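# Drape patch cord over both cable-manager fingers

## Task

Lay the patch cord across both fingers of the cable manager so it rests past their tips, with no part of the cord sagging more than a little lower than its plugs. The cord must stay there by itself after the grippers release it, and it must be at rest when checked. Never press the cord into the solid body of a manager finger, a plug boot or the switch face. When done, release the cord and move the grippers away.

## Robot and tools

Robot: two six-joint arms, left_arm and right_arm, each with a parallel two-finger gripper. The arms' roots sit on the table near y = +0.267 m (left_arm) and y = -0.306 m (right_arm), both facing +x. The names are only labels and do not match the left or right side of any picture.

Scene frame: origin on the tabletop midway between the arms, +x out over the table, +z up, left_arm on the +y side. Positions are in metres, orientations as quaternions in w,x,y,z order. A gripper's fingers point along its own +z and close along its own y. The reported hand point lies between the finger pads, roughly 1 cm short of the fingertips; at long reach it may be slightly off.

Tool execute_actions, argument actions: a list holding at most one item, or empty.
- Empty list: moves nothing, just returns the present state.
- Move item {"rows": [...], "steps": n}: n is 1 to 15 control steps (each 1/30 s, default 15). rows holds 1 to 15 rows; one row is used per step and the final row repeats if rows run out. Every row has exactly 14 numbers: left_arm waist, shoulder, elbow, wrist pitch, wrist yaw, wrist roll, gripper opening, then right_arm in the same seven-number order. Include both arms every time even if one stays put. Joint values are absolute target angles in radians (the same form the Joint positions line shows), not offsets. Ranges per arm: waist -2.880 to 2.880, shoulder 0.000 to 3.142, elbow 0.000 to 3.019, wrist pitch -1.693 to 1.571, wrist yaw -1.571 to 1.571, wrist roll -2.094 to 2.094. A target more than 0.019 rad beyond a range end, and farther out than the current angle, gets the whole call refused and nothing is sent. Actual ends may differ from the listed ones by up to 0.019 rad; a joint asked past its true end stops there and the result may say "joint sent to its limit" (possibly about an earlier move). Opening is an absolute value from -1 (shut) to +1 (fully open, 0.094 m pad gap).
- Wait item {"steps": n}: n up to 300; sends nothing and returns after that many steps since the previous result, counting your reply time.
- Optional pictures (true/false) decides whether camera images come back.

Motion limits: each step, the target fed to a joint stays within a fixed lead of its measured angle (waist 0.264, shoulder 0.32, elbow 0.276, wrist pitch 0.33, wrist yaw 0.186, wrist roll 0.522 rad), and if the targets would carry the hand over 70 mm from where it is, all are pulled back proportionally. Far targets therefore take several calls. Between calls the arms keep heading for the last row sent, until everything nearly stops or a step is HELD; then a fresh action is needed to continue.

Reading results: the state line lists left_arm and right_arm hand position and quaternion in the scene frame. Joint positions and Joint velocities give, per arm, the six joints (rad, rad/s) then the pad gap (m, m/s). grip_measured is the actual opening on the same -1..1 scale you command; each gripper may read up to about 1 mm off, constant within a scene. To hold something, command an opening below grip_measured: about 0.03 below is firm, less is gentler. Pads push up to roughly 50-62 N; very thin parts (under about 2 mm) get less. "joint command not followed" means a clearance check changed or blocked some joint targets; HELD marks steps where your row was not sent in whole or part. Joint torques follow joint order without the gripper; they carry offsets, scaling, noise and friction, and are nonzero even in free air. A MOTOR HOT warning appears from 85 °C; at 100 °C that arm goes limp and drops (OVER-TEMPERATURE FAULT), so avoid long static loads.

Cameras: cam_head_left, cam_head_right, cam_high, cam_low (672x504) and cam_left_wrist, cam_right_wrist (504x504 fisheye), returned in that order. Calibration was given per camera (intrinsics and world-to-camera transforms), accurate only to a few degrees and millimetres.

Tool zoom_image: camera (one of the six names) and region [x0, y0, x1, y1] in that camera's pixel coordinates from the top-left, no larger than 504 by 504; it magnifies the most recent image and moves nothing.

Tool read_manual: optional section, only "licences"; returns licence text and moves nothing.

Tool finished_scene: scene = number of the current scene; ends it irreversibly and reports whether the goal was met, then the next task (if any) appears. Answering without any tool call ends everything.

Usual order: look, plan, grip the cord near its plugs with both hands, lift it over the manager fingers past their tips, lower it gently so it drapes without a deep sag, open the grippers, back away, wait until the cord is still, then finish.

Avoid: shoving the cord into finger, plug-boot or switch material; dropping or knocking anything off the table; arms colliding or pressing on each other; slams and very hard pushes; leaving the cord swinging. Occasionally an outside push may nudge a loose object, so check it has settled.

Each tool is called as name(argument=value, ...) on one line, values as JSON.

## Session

execute_actions(actions=[])

Scene clock: 0.00 s of 5233.50 s.
left_arm: end_effector_position=(+0.3318, +0.4388, +0.3134) grip_measured=+1.000 end_effector_quat_wxyz=(+0.218, -0.442, +0.740, +0.457) | right_arm: end_effector_position=(+0.5013, -0.1497, +0.3134) grip_measured=+1.000 end_effector_quat_wxyz=(+0.210, -0.239, +0.887, +0.335)
Joint positions: left_arm=[ 0.037  1.319  1.205 -1.515 -1.062 -1.049  0.094] | right_arm=[-0.093  1.506  1.474 -1.169 -0.742 -0.301  0.094]
Joint velocities: left_arm=[-0.015 -0.024 -0.007  0.002 -0.022 -0.051  0.   ] | right_arm=[-0.005  0.005 -0.007  0.017 -0.022 -0.022  0.   ]
Joint torques (N m, as the arm reports them, + toward a larger angle): no reading
camera_calibration (this result's frames):
cam_left_wrist: T_world_to_cam=[[0.852758, -0.189586, -0.486683, -0.0469727], [-0.367526, -0.879882, -0.301217, 0.608995], [-0.371118, 0.435734, -0.820005, 0.312205], [0, 0, 0, 1]] pos_world=[0.379743, 0.3909, 0.416589]
cam_right_wrist: T_world_to_cam=[[0.572524, -0.663691, -0.481385, -0.236935], [-0.767332, -0.640574, -0.0294422, 0.303561], [-0.288822, 0.386238, -0.876015, 0.60063], [0, 0, 0, 1]] pos_world=[0.542058, -0.194785, 0.421042]

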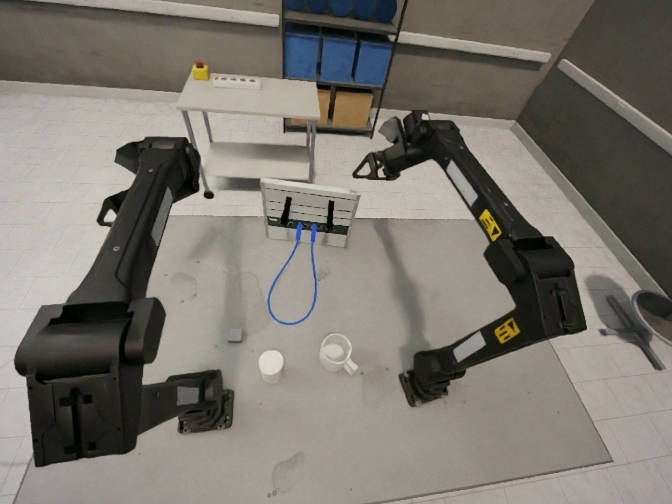

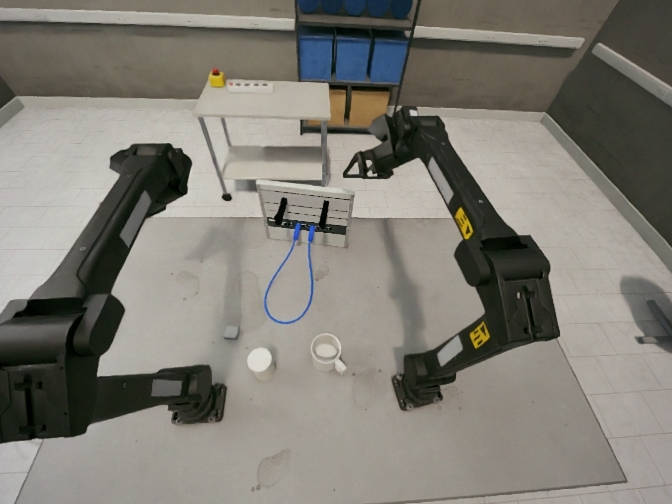

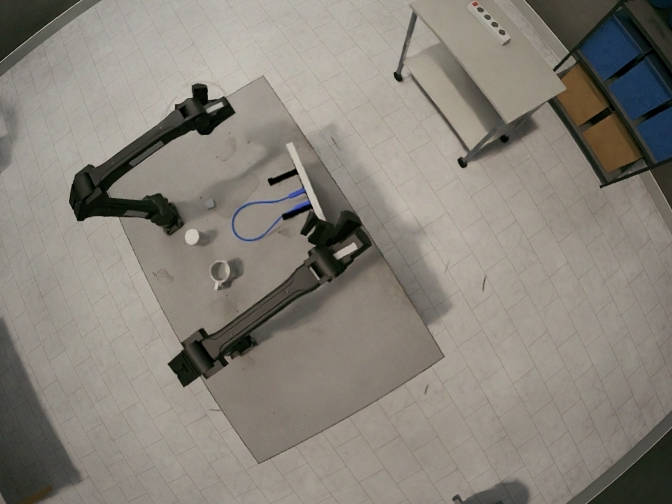

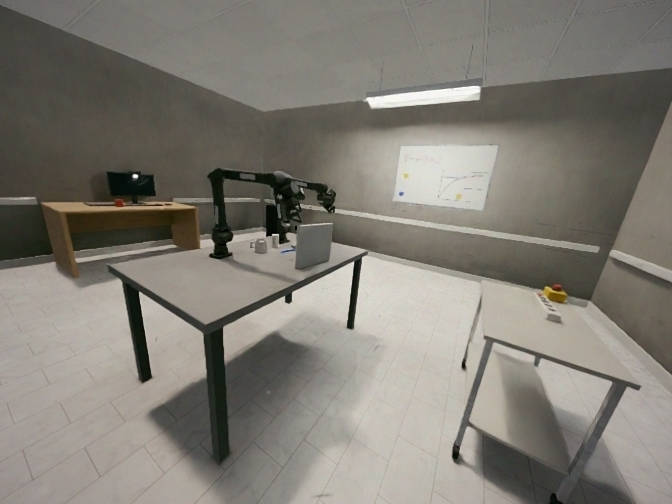

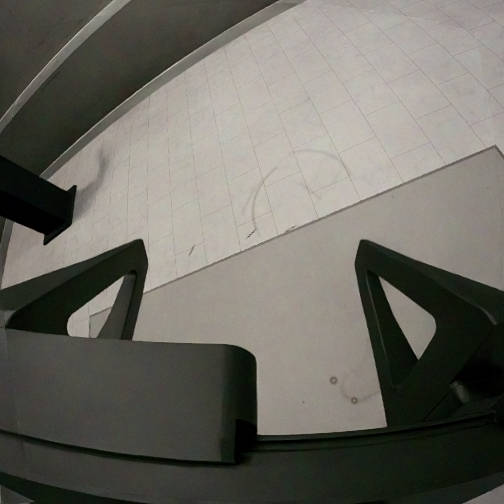

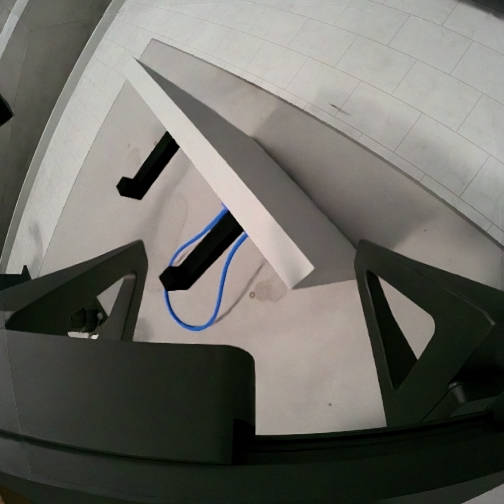

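zoom_image(camera="cam_head_left", region=[210,160,410,380])

zoom_image(camera="cam_head_left", region=[230,160,390,280])

Region (210, 160, 410, 380) of cam_head_left's 672x504 image, scaled by 2.291, with more detail than that image has; it fills the left 458 columns of this view, and the rest is white.

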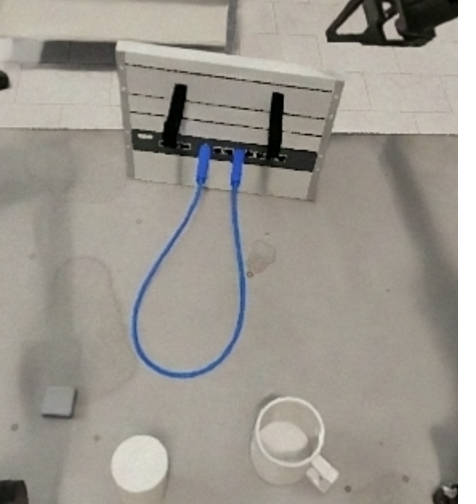

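Region (230, 160, 390, 280) of cam_head_left's 672x504 image, scaled by 3.150, with more detail than that image has; it fills the top 378 rows of this view, and the rest is white.

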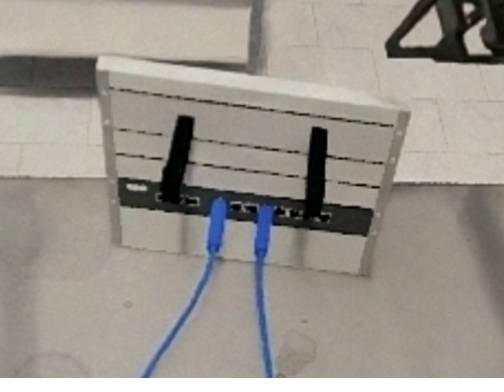

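execute_actions(actions=[{"rows":[[-0.3,1.35,1.1,-1.35,0,-0.24,0,0.0,1.3,1.2,-1.45,0,0.6,0]],"steps":15}], pictures=false)

execute_actions(actions=[{"steps":40}], pictures=false)

execute_actions(actions=[{"rows":[[-0.464,1.467,0.92,-1.04,0,-0.24,0,0.3,1.39,0.95,-1.13,0,1.04,0]],"steps":15}], pictures=false)

execute_actions(actions=[{"steps":40}])

Scene clock: 90.70 s of 5233.50 s.
left_arm: end_effector_position=(+0.3270, +0.1607, +0.1734) grip_measured=+0.002 end_effector_quat_wxyz=(-0.021, -0.007, +1.000, +0.010) | right_arm: end_effector_position=(+0.3572, -0.2409, +0.2254) grip_measured=+0.002 end_effector_quat_wxyz=(+0.008, +0.173, +0.985, +0.004)
Joint positions: left_arm=[-0.323  1.354  1.1   -1.364 -0.007 -0.312  0.047] | right_arm=[ 0.005  1.3    1.189 -1.441 -0.002  0.524  0.047]
Joint velocities: left_arm=[ 0.063  0.005 -0.007  0.027  0.168  0.462 -0.001] | right_arm=[-0.005  0.005  0.012 -0.002  0.007  0.476  0.   ]
Joint torques (N m, as the arm reports them, + toward a larger angle): left_arm=[ 1.6  -9.23  8.82  0.72  0.03  0.17] | right_arm=[  0.04 -10.38  11.05   0.52   0.13   0.13]
Steps of this call (steps 1 to 90: nothing new was sent; then 87.20 s passed at rest; steps 91 to 105: all 15 steps of this action). Readings (joint positions):
91: left_arm=[0.028 1.317 1.199 -1.497 -1.016 -1.004] | right_arm=[-0.089 1.498 1.460 -1.184 -0.696 -0.261]
92: left_arm=[0.007 1.314 1.187 -1.472 -0.961 -0.950] | right_arm=[-0.083 1.478 1.427 -1.217 -0.641 -0.210]
94: left_arm=[-0.066 1.317 1.159 -1.434 -0.849 -0.841] | right_arm=[-0.060 1.426 1.337 -1.297 -0.508 -0.085]
98: left_arm=[-0.247 1.336 1.118 -1.379 -0.508 -0.551] | right_arm=[0.003 1.328 1.197 -1.427 -0.104 0.275]
105: the state above

Scene clock: 92.03 s of 5233.50 s.
left_arm: end_effector_position=(+0.3278, +0.1635, +0.1734) grip_measured=+0.002 end_effector_quat_wxyz=(-0.022, +0.018, +1.000, +0.008) | right_arm: end_effector_position=(+0.3572, -0.2409, +0.2254) grip_measured=+0.002 end_effector_quat_wxyz=(+0.008, +0.204, +0.979, +0.005)
Joint positions: left_arm=[-0.313  1.354  1.1   -1.364 -0.003 -0.252  0.047] | right_arm=[ 0.005  1.3    1.189 -1.441 -0.002  0.589  0.047]
Joint velocities: left_arm=[ 0.015 -0.005 -0.007  0.002  0.037 -0.007  0.001] | right_arm=[-0.015 -0.015 -0.012 -0.022  0.007 -0.022 -0.   ]
Joint torques (N m, as the arm reports them, + toward a larger angle): left_arm=[ 0.76 -9.36  8.67  0.7   0.03  0.12] | right_arm=[ 0.07 -9.71 10.77  0.34  0.13  0.16]
Steps of this call (steps 1 to 30: the robot went on to your last target; steps 31 to 40: nothing new was sent). Readings (joint positions):
1: left_arm=[-0.320 1.354 1.100 -1.364 -0.004 -0.300] | right_arm=[0.005 1.300 1.189 -1.441 -0.002 0.537]
2: left_arm=[-0.318 1.354 1.100 -1.364 -0.003 -0.290] | right_arm=[0.005 1.300 1.189 -1.441 -0.002 0.547]
4: left_arm=[-0.314 1.354 1.100 -1.364 -0.003 -0.276] | right_arm=[0.005 1.300 1.189 -1.441 -0.002 0.562]
8: left_arm=[-0.313 1.354 1.100 -1.364 -0.003 -0.262] | right_arm=[0.005 1.300 1.189 -1.441 -0.002 0.578]
40: the state above
All arms were judged still, so your last target was given up. Only a new action makes them travel on or press farther. Fingers that are still opening or closing keep moving.

Scene clock: 92.53 s of 5233.50 s.
left_arm: end_effector_position=(+0.3134, +0.1248, +0.0644) grip_measured=+0.002 end_effector_quat_wxyz=(-0.024, +0.056, +0.998, +0.012) | right_arm: end_effector_position=(+0.3101, -0.1387, +0.0981) grip_measured=+0.002 end_effector_quat_wxyz=(-0.017, +0.253, +0.967, -0.014)
Joint positions: left_arm=[-0.428  1.478  0.914 -1.06  -0.006 -0.292  0.047] | right_arm=[ 0.314  1.41   0.944 -1.149 -0.002  0.998  0.047]
Joint velocities: left_arm=[-0.005 -0.005 -0.022  0.007 -0.051 -0.037  0.001] | right_arm=[-0.19  -0.063 -0.032  0.085  0.051  0.242  0.   ]
Joint torques (N m, as the arm reports them, + toward a larger angle): left_arm=[ -3.42 -11.02   8.2    1.06   0.13   0.48] | right_arm=[ -0.14 -11.95   9.64   1.16   0.11   0.17]
Steps of this call (steps 1 to 15: all 15 steps of this action). Readings (joint positions):
1: left_arm=[-0.318 1.355 1.084 -1.326 -0.004 -0.252] | right_arm=[0.015 1.300 1.176 -1.413 0.002 0.621]
2: left_arm=[-0.330 1.355 1.060 -1.264 -0.004 -0.252] | right_arm=[0.035 1.297 1.153 -1.369 0.004 0.658]
4: left_arm=[-0.371 1.379 1.005 -1.166 -0.004 -0.252] | right_arm=[0.104 1.304 1.098 -1.298 0.004 0.726]
8: left_arm=[-0.428 1.458 0.927 -1.068 -0.009 -0.294] | right_arm=[0.270 1.355 0.990 -1.179 0.000 0.881]
15: the state above

Scene clock: 93.87 s of 5233.50 s.
left_arm: end_effector_position=(+0.3134, +0.1248, +0.0644) grip_measured=+0.002 end_effector_quat_wxyz=(-0.024, +0.056, +0.998, +0.012) | right_arm: end_effector_position=(+0.3126, -0.1423, +0.0988) grip_measured=+0.002 end_effector_quat_wxyz=(-0.015, +0.274, +0.962, -0.013)
Joint positions: left_arm=[-0.428  1.478  0.914 -1.06  -0.006 -0.292  0.047] | right_arm=[ 0.302  1.408  0.944 -1.147 -0.002  1.029  0.047]
Joint velocities: left_arm=[-0.005 -0.005 -0.002  0.012  0.066 -0.081  0.   ] | right_arm=[-0.015  0.005  0.007 -0.002 -0.051 -0.022  0.   ]
Joint torques (N m, as the arm reports them, + toward a larger angle): left_arm=[ -3.22 -10.5    8.2    1.01   0.14   0.44] | right_arm=[ -0.01 -12.35   9.32   1.4    0.13   0.21]
Steps of this call (steps 1 to 30: the robot went on to your last target; steps 31 to 40: nothing new was sent). Readings (joint positions):
1: left_arm=[-0.428 1.478 0.914 -1.060 -0.006 -0.292] | right_arm=[0.309 1.409 0.944 -1.148 -0.002 1.004]
2: left_arm=[-0.428 1.478 0.914 -1.060 -0.006 -0.292] | right_arm=[0.305 1.408 0.944 -1.148 -0.002 1.009]
4: left_arm=[-0.428 1.478 0.914 -1.060 -0.006 -0.292] | right_arm=[0.302 1.408 0.944 -1.147 -0.002 1.016]
8: left_arm=[-0.428 1.478 0.914 -1.060 -0.006 -0.292] | right_arm=[0.302 1.408 0.944 -1.147 -0.002 1.023]
40: the state above
All arms were judged still, so your last target was given up. Only a new action makes them travel on or press farther. Fingers that are still opening or closing keep moving.
camera_calibration (this result's frames):
cam_left_wrist: T_world_to_cam=[[-0.112563, -0.993367, -0.0234882, 0.160983], [-0.775505, 0.0730482, 0.627102, 0.200088], [-0.621226, 0.0888037, -0.778583, 0.357005], [0, 0, 0, 1]] pos_world=[0.395071, 0.113596, 0.156264]
cam_right_wrist: T_world_to_cam=[[-0.514966, -0.856218, 0.0412479, 0.0337287], [-0.669064, 0.431553, 0.605075, 0.216335], [-0.535877, 0.283996, -0.795099, 0.409923], [0, 0, 0, 1]] pos_world=[0.381779, -0.180897, 0.193639]

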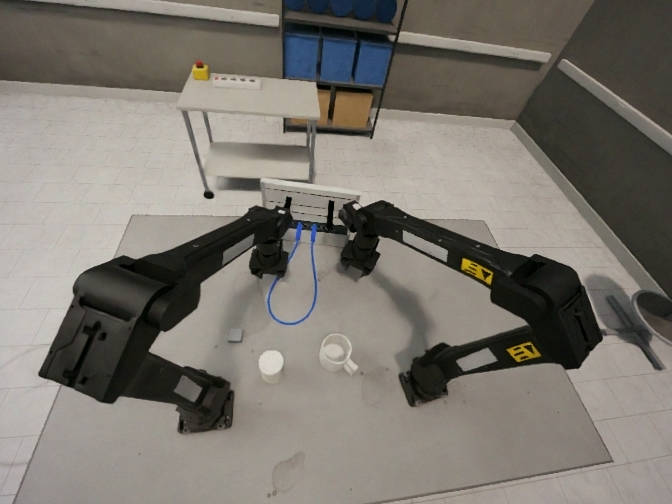

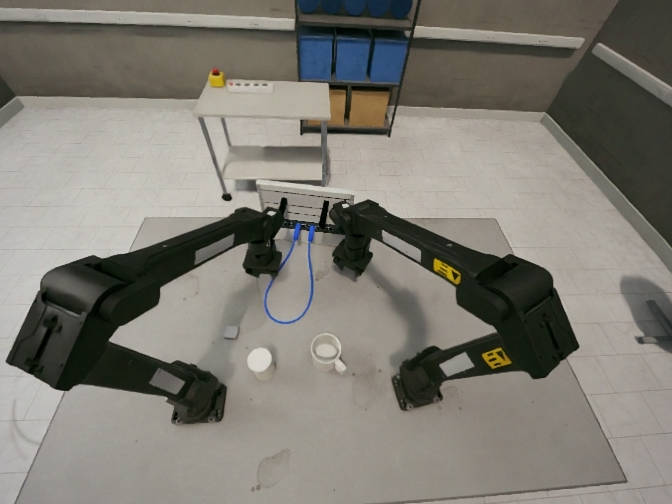

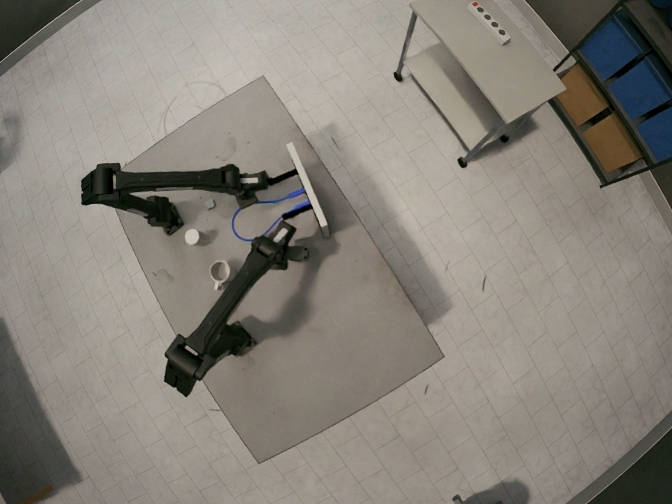

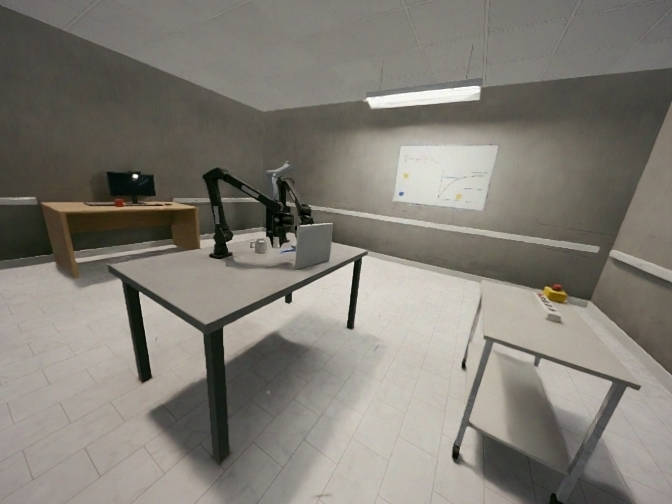

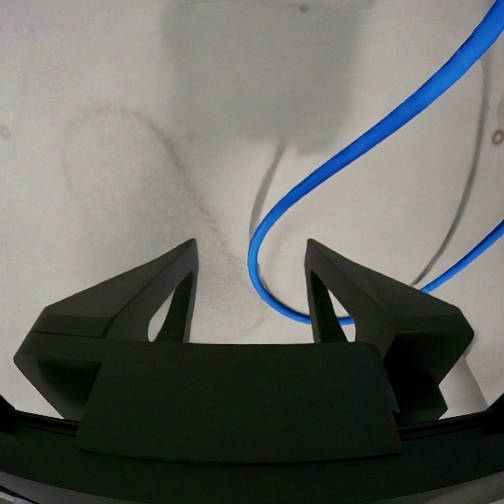

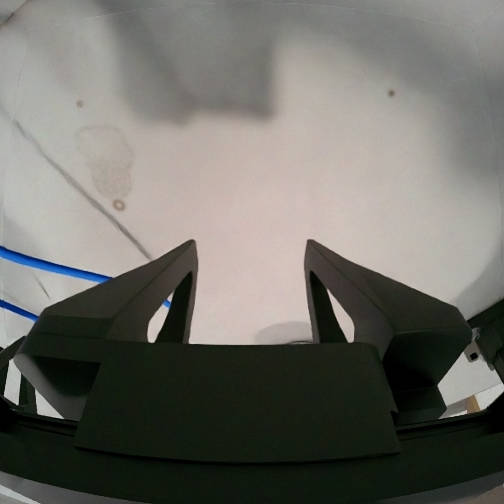

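execute_actions(actions=[{"rows":[[-0.39,1.478,0.914,-1.05,0,-0.24,0,0.3,1.39,0.95,-1.13,0,1.04,0]],"steps":12}], pictures=false)

execute_actions(actions=[{"rows":[[-0.39,1.485,0.90,-1.02,0,-0.24,0,0.3,1.39,0.95,-1.13,0,1.04,0],[-0.39,1.49,0.89,-0.99,0,-0.24,0,0.3,1.39,0.95,-1.13,0,1.04,0],[-0.39,1.495,0.875,-0.96,0,-0.24,0,0.3,1.39,0.95,-1.13,0,1.04,0],[-0.39,1.50,0.86,-0.925,0,-0.24,0,0.3,1.39,0.95,-1.13,0,1.04,0]],"steps":15}], pictures=false)

execute_actions(actions=[{"rows":[[-0.42,1.50,0.86,-0.925,0,-0.24,0,0.3,1.39,0.95,-1.13,0,1.04,0],[-0.435,1.50,0.86,-0.925,0,-0.24,0,0.3,1.39,0.95,-1.13,0,1.04,0],[-0.45,1.50,0.86,-0.925,0,-0.24,0,0.3,1.39,0.95,-1.13,0,1.04,0],[-0.465,1.50,0.86,-0.925,0,-0.24,0,0.3,1.39,0.95,-1.13,0,1.04,0]],"steps":15}])

Scene clock: 124.27 s of 5233.50 s.
left_arm: end_effector_position=(+0.3171, +0.1337, +0.0644) grip_measured=+0.002 end_effector_quat_wxyz=(-0.024, +0.060, +0.998, +0.009) | right_arm: end_effector_position=(+0.3126, -0.1423, +0.0988) grip_measured=+0.002 end_effector_quat_wxyz=(-0.015, +0.274, +0.962, -0.013)
Joint positions: left_arm=[-0.4    1.478  0.914 -1.06  -0.003 -0.255  0.047] | right_arm=[ 0.302  1.408  0.944 -1.147 -0.002  1.029  0.047]
Joint velocities: left_arm=[-0.005 -0.005 -0.007 -0.002 -0.022  0.022 -0.001] | right_arm=[ 0.005 -0.015 -0.002 -0.007 -0.022 -0.022 -0.001]
Joint torques (N m, as the arm reports them, + toward a larger angle): left_arm=[ 0.06 -9.37  7.58  0.62  0.03  0.13] | right_arm=[  0.68 -11.94   9.4    1.3    0.11   0.17]
Steps of this call (steps 1 to 90: nothing new was sent; then 27.00 s passed at rest; steps 91 to 102: all 12 steps of this action). Readings (joint positions):
91: left_arm=[-0.424 1.478 0.914 -1.060 -0.004 -0.289] | right_arm=[0.302 1.408 0.944 -1.147 -0.002 1.029]
92: left_arm=[-0.420 1.478 0.914 -1.060 -0.003 -0.281] | right_arm=[0.302 1.408 0.944 -1.147 -0.002 1.029]
94: left_arm=[-0.409 1.478 0.914 -1.060 -0.003 -0.271] | right_arm=[0.302 1.408 0.944 -1.147 -0.002 1.029]
98: left_arm=[-0.400 1.478 0.914 -1.060 -0.003 -0.260] | right_arm=[0.302 1.408 0.944 -1.147 -0.002 1.029]
102: the state above

Scene clock: 124.77 s of 5233.50 s.
left_arm: end_effector_position=(+0.3212, +0.1321, +0.0424) grip_measured=+0.002 end_effector_quat_wxyz=(+0.001, +0.062, +0.998, +0.001) | right_arm: end_effector_position=(+0.3126, -0.1423, +0.0988) grip_measured=+0.002 end_effector_quat_wxyz=(-0.015, +0.274, +0.962, -0.013)
Joint positions: left_arm=[-0.4    1.493  0.863 -0.94  -0.003 -0.252  0.047] | right_arm=[ 0.302  1.408  0.944 -1.147 -0.002  1.029  0.047]
Joint velocities: left_arm=[ 0.005 -0.005  0.012  0.002  0.022 -0.007  0.   ] | right_arm=[-0.024 -0.005 -0.012  0.037  0.095 -0.007 -0.   ]
Joint torques (N m, as the arm reports them, + toward a larger angle): left_arm=[ 0.58 -9.92  7.12  0.94  0.01  0.12] | right_arm=[  0.56 -11.96   9.24   1.17   0.12   0.17]
Steps of this call (steps 1 to 15: all 15 steps of this action). Readings (joint positions):
1: left_arm=[-0.400 1.478 0.913 -1.054 -0.003 -0.254] | right_arm=[0.302 1.408 0.944 -1.147 -0.002 1.029]
2: left_arm=[-0.400 1.478 0.909 -1.040 -0.003 -0.254] | right_arm=[0.302 1.408 0.944 -1.147 -0.002 1.029]
4: left_arm=[-0.400 1.478 0.892 -0.991 -0.003 -0.253] | right_arm=[0.302 1.408 0.944 -1.147 -0.002 1.029]
8: left_arm=[-0.400 1.488 0.865 -0.947 -0.003 -0.252] | right_arm=[0.302 1.408 0.944 -1.147 -0.002 1.029]
15: the state above

Scene clock: 125.27 s of 5233.50 s.
left_arm: end_effector_position=(+0.3122, +0.1112, +0.0424) grip_measured=+0.002 end_effector_quat_wxyz=(+0.001, +0.093, +0.996, +0.001) | right_arm: end_effector_position=(+0.3126, -0.1423, +0.0988) grip_measured=+0.002 end_effector_quat_wxyz=(-0.015, +0.274, +0.962, -0.013)
Joint positions: left_arm=[-0.461  1.493  0.863 -0.94  -0.002 -0.251  0.047] | right_arm=[ 0.302  1.408  0.944 -1.147 -0.002  1.029  0.047]
Joint velocities: left_arm=[-0.005  0.015  0.002  0.007 -0.022 -0.037 -0.002] | right_arm=[-0.015 -0.015 -0.012  0.002  0.007 -0.051 -0.   ]
Joint torques (N m, as the arm reports them, + toward a larger angle): left_arm=[-0.62 -9.54  7.37  0.89 -0.02  0.11] | right_arm=[  0.59 -12.48   9.44   1.13   0.12   0.15]
Steps of this call (steps 1 to 15: all 15 steps of this action). Readings (joint positions):
1: left_arm=[-0.400 1.493 0.863 -0.940 -0.003 -0.252] | right_arm=[0.302 1.408 0.944 -1.147 -0.002 1.029]
2: left_arm=[-0.402 1.493 0.863 -0.940 -0.003 -0.252] | right_arm=[0.302 1.408 0.944 -1.147 -0.002 1.029]
4: left_arm=[-0.415 1.493 0.863 -0.940 -0.003 -0.252] | right_arm=[0.302 1.408 0.944 -1.147 -0.002 1.029]
8: left_arm=[-0.454 1.493 0.863 -0.940 -0.002 -0.252] | right_arm=[0.302 1.408 0.944 -1.147 -0.002 1.029]
15: the state above
camera_calibration (this result's frames):
cam_left_wrist: T_world_to_cam=[[-0.185347, -0.982663, -0.00439219, 0.167564], [-0.795145, 0.147349, 0.588246, 0.213469], [-0.577401, 0.112522, -0.80867, 0.325322], [0, 0, 0, 1]] pos_world=[0.388638, 0.096599, 0.138242]
cam_right_wrist: T_world_to_cam=[[-0.514966, -0.856218, 0.0412479, 0.0337287], [-0.669064, 0.431553, 0.605075, 0.216335], [-0.535877, 0.283996, -0.795099, 0.409923], [0, 0, 0, 1]] pos_world=[0.381779, -0.180897, 0.193639]

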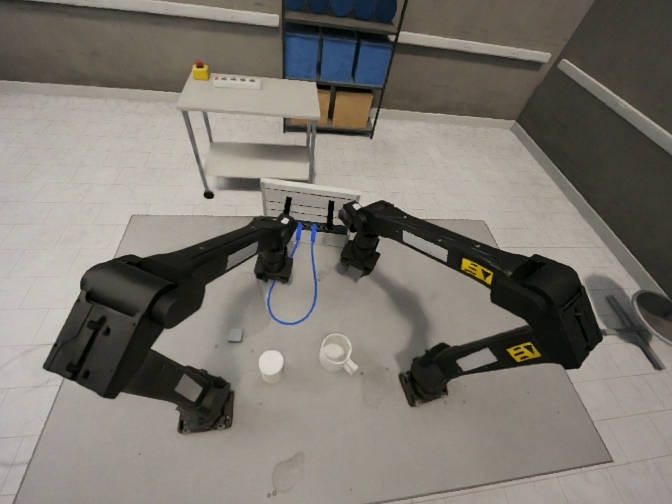

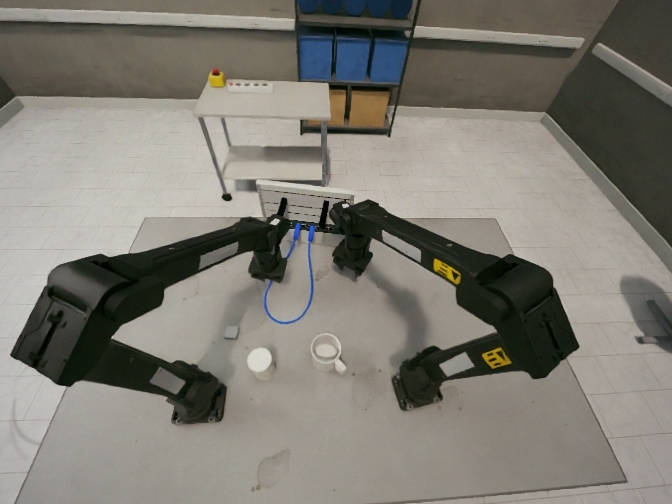

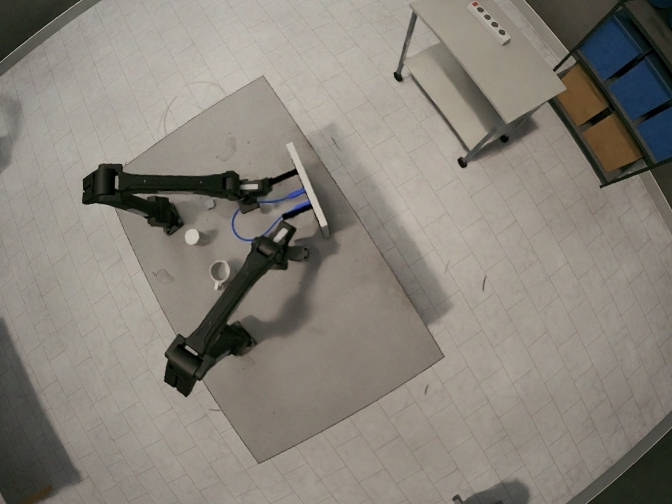

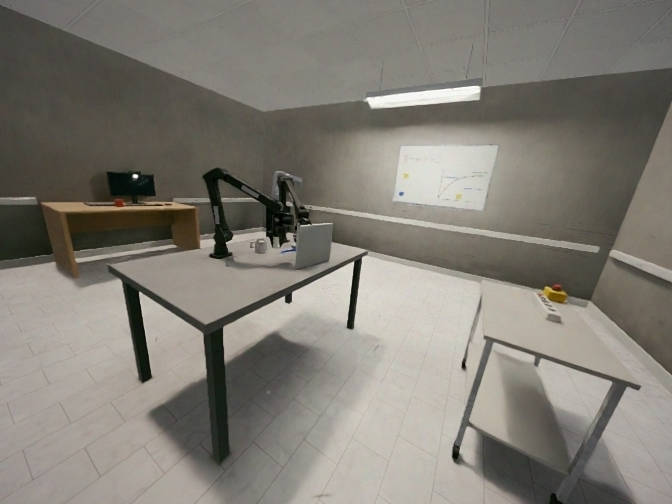

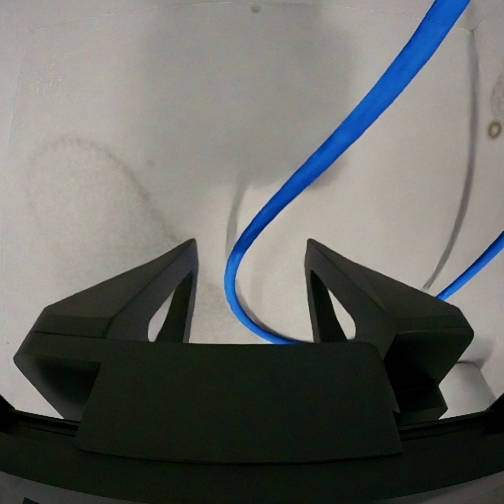

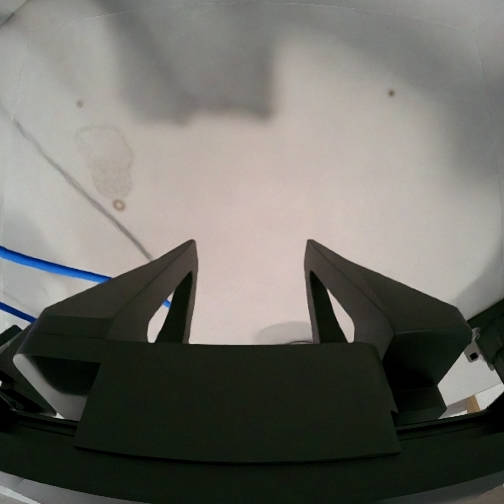

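Free. Descend.

execute_actions(actions=[{"rows":[[-0.465,1.505,0.85,-0.905,0,-0.15,0,0.3,1.39,0.95,-1.13,0,1.04,0],[-0.465,1.51,0.84,-0.885,0,-0.15,0,0.3,1.39,0.95,-1.13,0,1.04,0],[-0.465,1.515,0.83,-0.865,0,-0.15,0,0.3,1.39,0.95,-1.13,0,1.04,0],[-0.465,1.52,0.82,-0.85,0,-0.15,0,0.3,1.39,0.95,-1.13,0,1.04,0],[-0.465,1.524,0.812,-0.835,0,-0.15,0,0.3,1.39,0.95,-1.13,0,1.04,0],[-0.465,1.527,0.805,-0.823,0,-0.15,0,0.3,1.39,0.95,-1.13,0,1.04,0]],"steps":15}], pictures=false)

execute_actions(actions=[{"steps":15}])

Scene clock: 138.23 s of 5233.50 s.
left_arm: end_effector_position=(+0.3075, +0.1134, +0.0155) grip_measured=+0.002 end_effector_quat_wxyz=(+0.008, +0.135, +0.991, -0.001) | right_arm: end_effector_position=(+0.3126, -0.1423, +0.0988) grip_measured=+0.002 end_effector_quat_wxyz=(-0.015, +0.274, +0.962, -0.013)
Joint positions: left_arm=[-0.461  1.522  0.806 -0.838 -0.002 -0.165  0.047] | right_arm=[ 0.302  1.408  0.944 -1.147 -0.002  1.029  0.047]
Joint velocities: left_arm=[-0.015  0.005 -0.007  0.032 -0.007  0.037 -0.001] | right_arm=[-0.005 -0.005 -0.002 -0.017 -0.022  0.037  0.   ]
Joint torques (N m, as the arm reports them, + toward a larger angle): left_arm=[-0.63 -9.42  6.77  1.13 -0.01  0.06] | right_arm=[ -0.13 -12.11   9.4    1.15   0.13   0.2 ]
Steps of this call (steps 1 to 15: the robot went on to your last target; steps 16 to 90: nothing new was sent; then 9.47 s passed at rest; steps 91 to 105: all 15 steps of this action). Readings (joint positions):
91: left_arm=[-0.461 1.493 0.862 -0.936 -0.002 -0.236] | right_arm=[0.302 1.408 0.944 -1.147 -0.002 1.029]
92: left_arm=[-0.461 1.493 0.858 -0.925 -0.002 -0.221] | right_arm=[0.302 1.408 0.944 -1.147 -0.002 1.029]
94: left_arm=[-0.461 1.495 0.846 -0.893 -0.002 -0.200] | right_arm=[0.302 1.408 0.944 -1.147 -0.002 1.029]
98: left_arm=[-0.461 1.510 0.815 -0.846 -0.002 -0.177] | right_arm=[0.302 1.408 0.944 -1.147 -0.002 1.029]
105: the state above

Scene clock: 138.73 s of 5233.50 s.
left_arm: end_effector_position=(+0.3075, +0.1134, +0.0155) grip_measured=+0.002 end_effector_quat_wxyz=(+0.008, +0.137, +0.991, -0.001) | right_arm: end_effector_position=(+0.3126, -0.1423, +0.0988) grip_measured=+0.002 end_effector_quat_wxyz=(-0.015, +0.274, +0.962, -0.013)
Joint positions: left_arm=[-0.461  1.522  0.806 -0.838 -0.002 -0.162  0.047] | right_arm=[ 0.302  1.408  0.944 -1.147 -0.002  1.029  0.047]
Joint velocities: left_arm=[-0.015 -0.005 -0.007 -0.007  0.007  0.007 -0.001] | right_arm=[-0.005 -0.005  0.002 -0.007  0.037 -0.051 -0.   ]
Joint torques (N m, as the arm reports them, + toward a larger angle): left_arm=[-0.55 -9.95  7.02  0.99  0.    0.1 ] | right_arm=[  0.57 -11.96   9.17   1.31   0.07   0.2 ]
Steps of this call (steps 1 to 15: the robot went on to your last target). Readings (joint positions):
1: left_arm=[-0.461 1.522 0.806 -0.838 -0.002 -0.164] | right_arm=[0.302 1.408 0.944 -1.147 -0.002 1.029]
2: left_arm=[-0.461 1.522 0.806 -0.838 -0.002 -0.164] | right_arm=[0.302 1.408 0.944 -1.147 -0.002 1.029]
4: left_arm=[-0.461 1.522 0.806 -0.838 -0.002 -0.163] | right_arm=[0.302 1.408 0.944 -1.147 -0.002 1.029]
8: left_arm=[-0.461 1.522 0.806 -0.838 -0.002 -0.162] | right_arm=[0.302 1.408 0.944 -1.147 -0.002 1.029]
15: the state above
All arms were judged still, so your last target was given up. Only a new action makes them travel on or press farther. Fingers that are still opening or closing keep moving.
camera_calibration (this result's frames):
cam_left_wrist: T_world_to_cam=[[-0.272165, -0.962249, -0.00188936, 0.19309], [-0.787209, 0.221526, 0.575524, 0.214512], [-0.553379, 0.158125, -0.817782, 0.288157], [0, 0, 0, 1]] pos_world=[0.380878, 0.0927157, 0.112558]
cam_right_wrist: T_world_to_cam=[[-0.514966, -0.856218, 0.0412479, 0.0337287], [-0.669064, 0.431553, 0.605075, 0.216335], [-0.535877, 0.283996, -0.795099, 0.409923], [0, 0, 0, 1]] pos_world=[0.381779, -0.180897, 0.193639]

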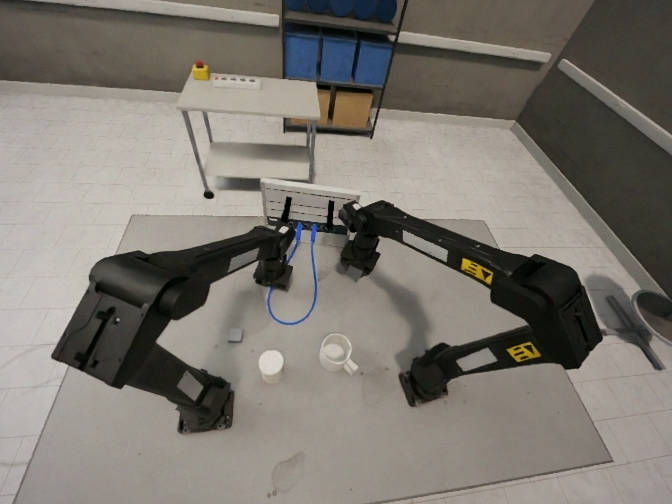

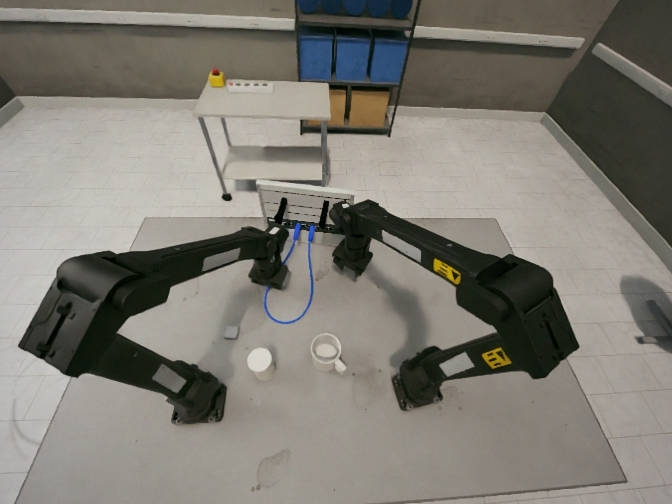

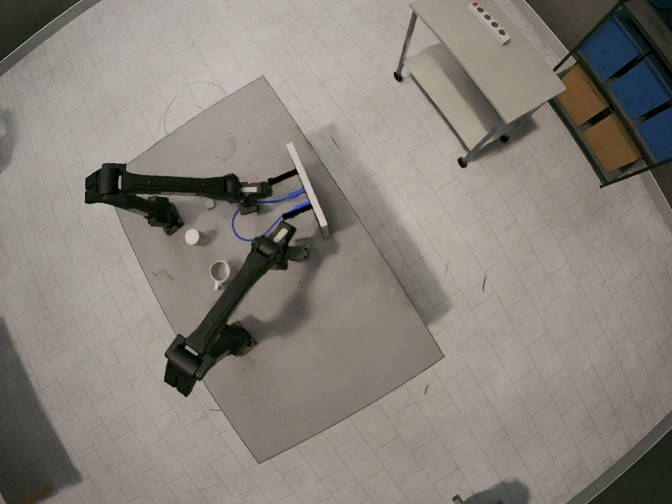

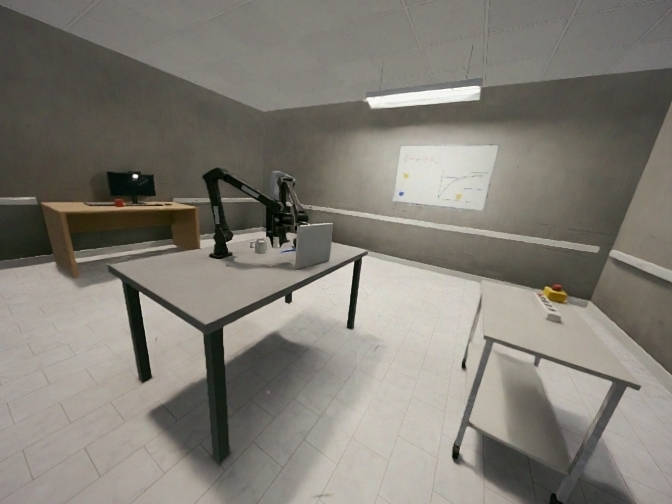

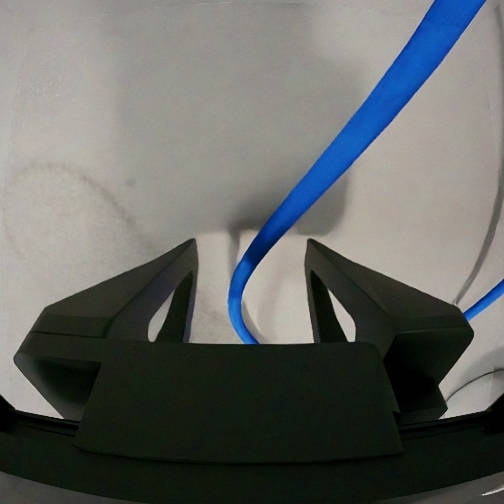

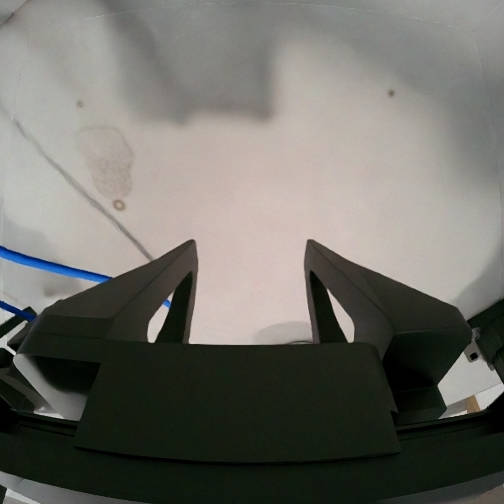

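execute_actions(actions=[{"rows":[[-0.465,1.527,0.805,-0.823,0,-0.15,-0.935,0.3,1.39,0.95,-1.13,0,1.04,0]],"steps":15}])

Scene clock: 143.33 s of 5233.50 s.
left_arm: end_effector_position=(+0.3075, +0.1134, +0.0155) grip_measured=-0.910 end_effector_quat_wxyz=(+0.008, +0.137, +0.990, -0.001) | right_arm: end_effector_position=(+0.3126, -0.1423, +0.0988) grip_measured=+0.002 end_effector_quat_wxyz=(-0.015, +0.274, +0.962, -0.013)
Joint positions: left_arm=[-0.461  1.522  0.806 -0.838 -0.002 -0.161  0.004] | right_arm=[ 0.302  1.408  0.944 -1.147 -0.002  1.029  0.047]
Joint velocities: left_arm=[-0.005 -0.024 -0.027  0.017 -0.007  0.051  0.001] | right_arm=[-0.015  0.005 -0.007 -0.012  0.037 -0.007 -0.001]
Joint torques (N m, as the arm reports them, + toward a larger angle): left_arm=[-0.78 -9.42  6.96  0.97  0.    0.12] | right_arm=[  0.55 -12.04   9.52   1.27   0.08   0.19]
Steps of this call (steps 1 to 90: nothing new was sent; then 1.10 s passed at rest; steps 91 to 105: all 15 steps of this action). Readings (joint positions):
91: left_arm=[-0.461 1.522 0.806 -0.838 -0.002 -0.162] | right_arm=[0.302 1.408 0.944 -1.147 -0.002 1.029]
92: left_arm=[-0.461 1.522 0.806 -0.838 -0.002 -0.162] | right_arm=[0.302 1.408 0.944 -1.147 -0.002 1.029]
94: left_arm=[-0.461 1.522 0.806 -0.838 -0.002 -0.161] | right_arm=[0.302 1.408 0.944 -1.147 -0.002 1.029]
98: left_arm=[-0.461 1.522 0.806 -0.838 -0.002 -0.161] | right_arm=[0.302 1.408 0.944 -1.147 -0.002 1.029]
105: the state above
camera_calibration (this result's frames):
cam_left_wrist: T_world_to_cam=[[-0.272899, -0.962041, -0.00190194, 0.193292], [-0.787042, 0.22212, 0.575524, 0.214393], [-0.553255, 0.158557, -0.817783, 0.28807], [0, 0, 0, 1]] pos_world=[0.380862, 0.0926586, 0.112558]
cam_right_wrist: T_world_to_cam=[[-0.514966, -0.856218, 0.0412479, 0.0337287], [-0.669064, 0.431553, 0.605075, 0.216335], [-0.535877, 0.283996, -0.795099, 0.409923], [0, 0, 0, 1]] pos_world=[0.381779, -0.180897, 0.193639]

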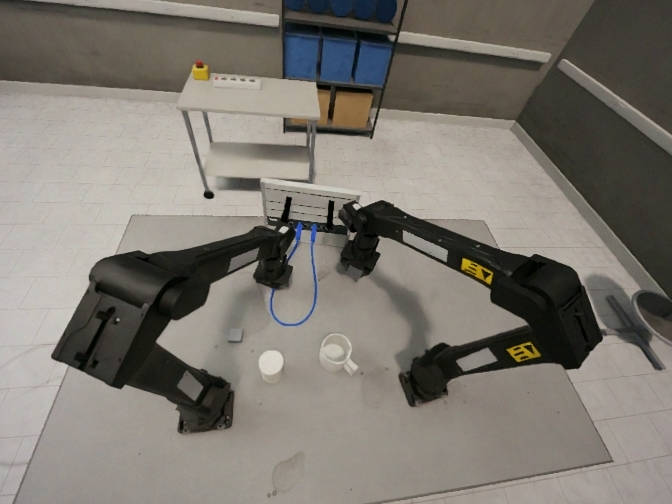

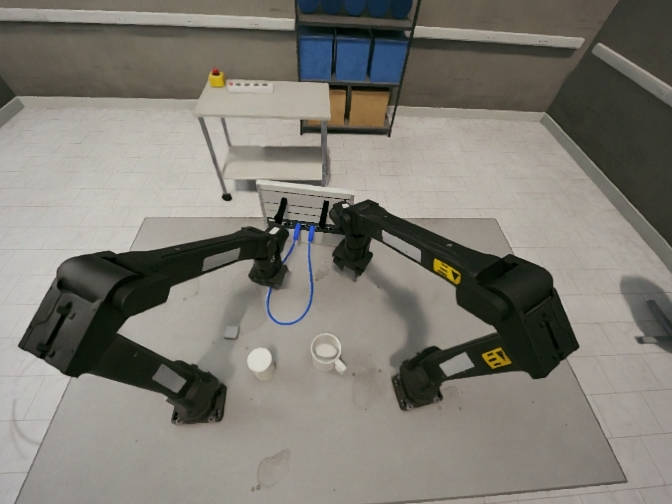

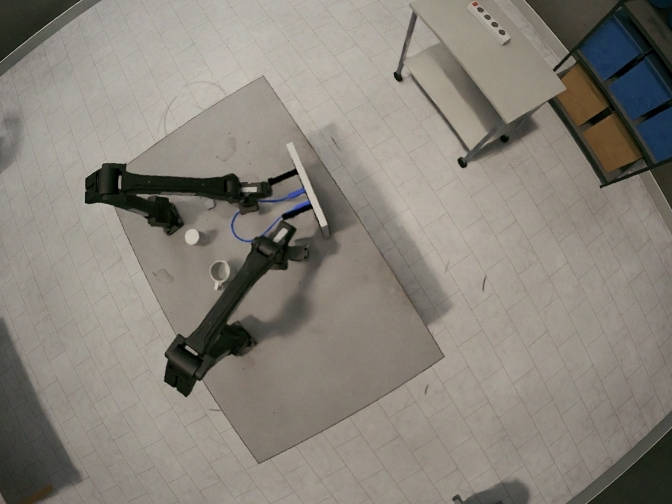

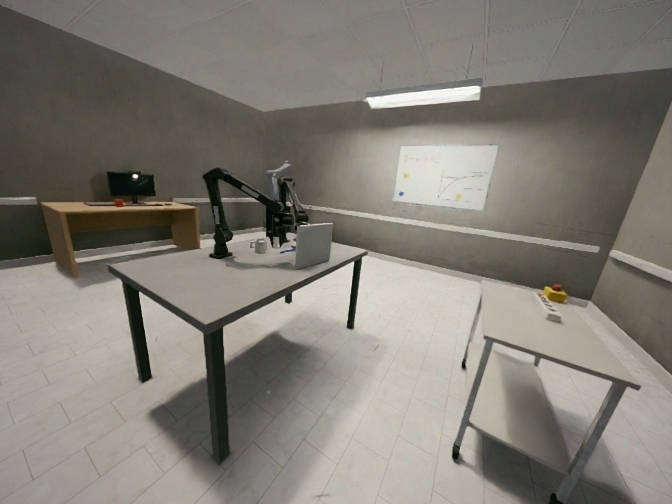

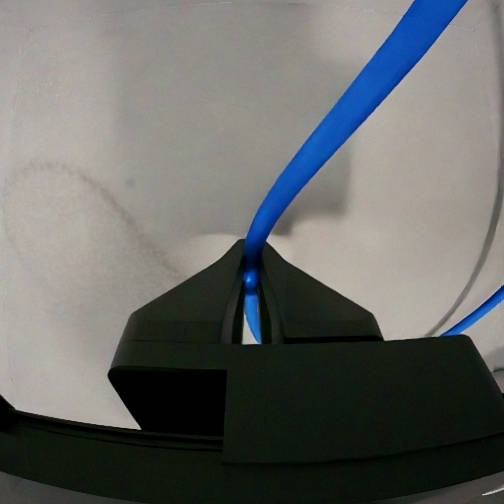

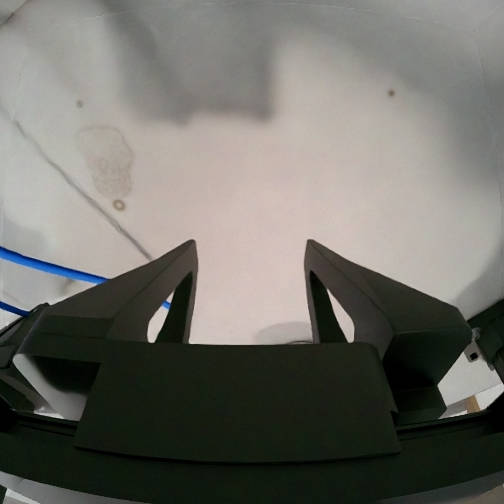

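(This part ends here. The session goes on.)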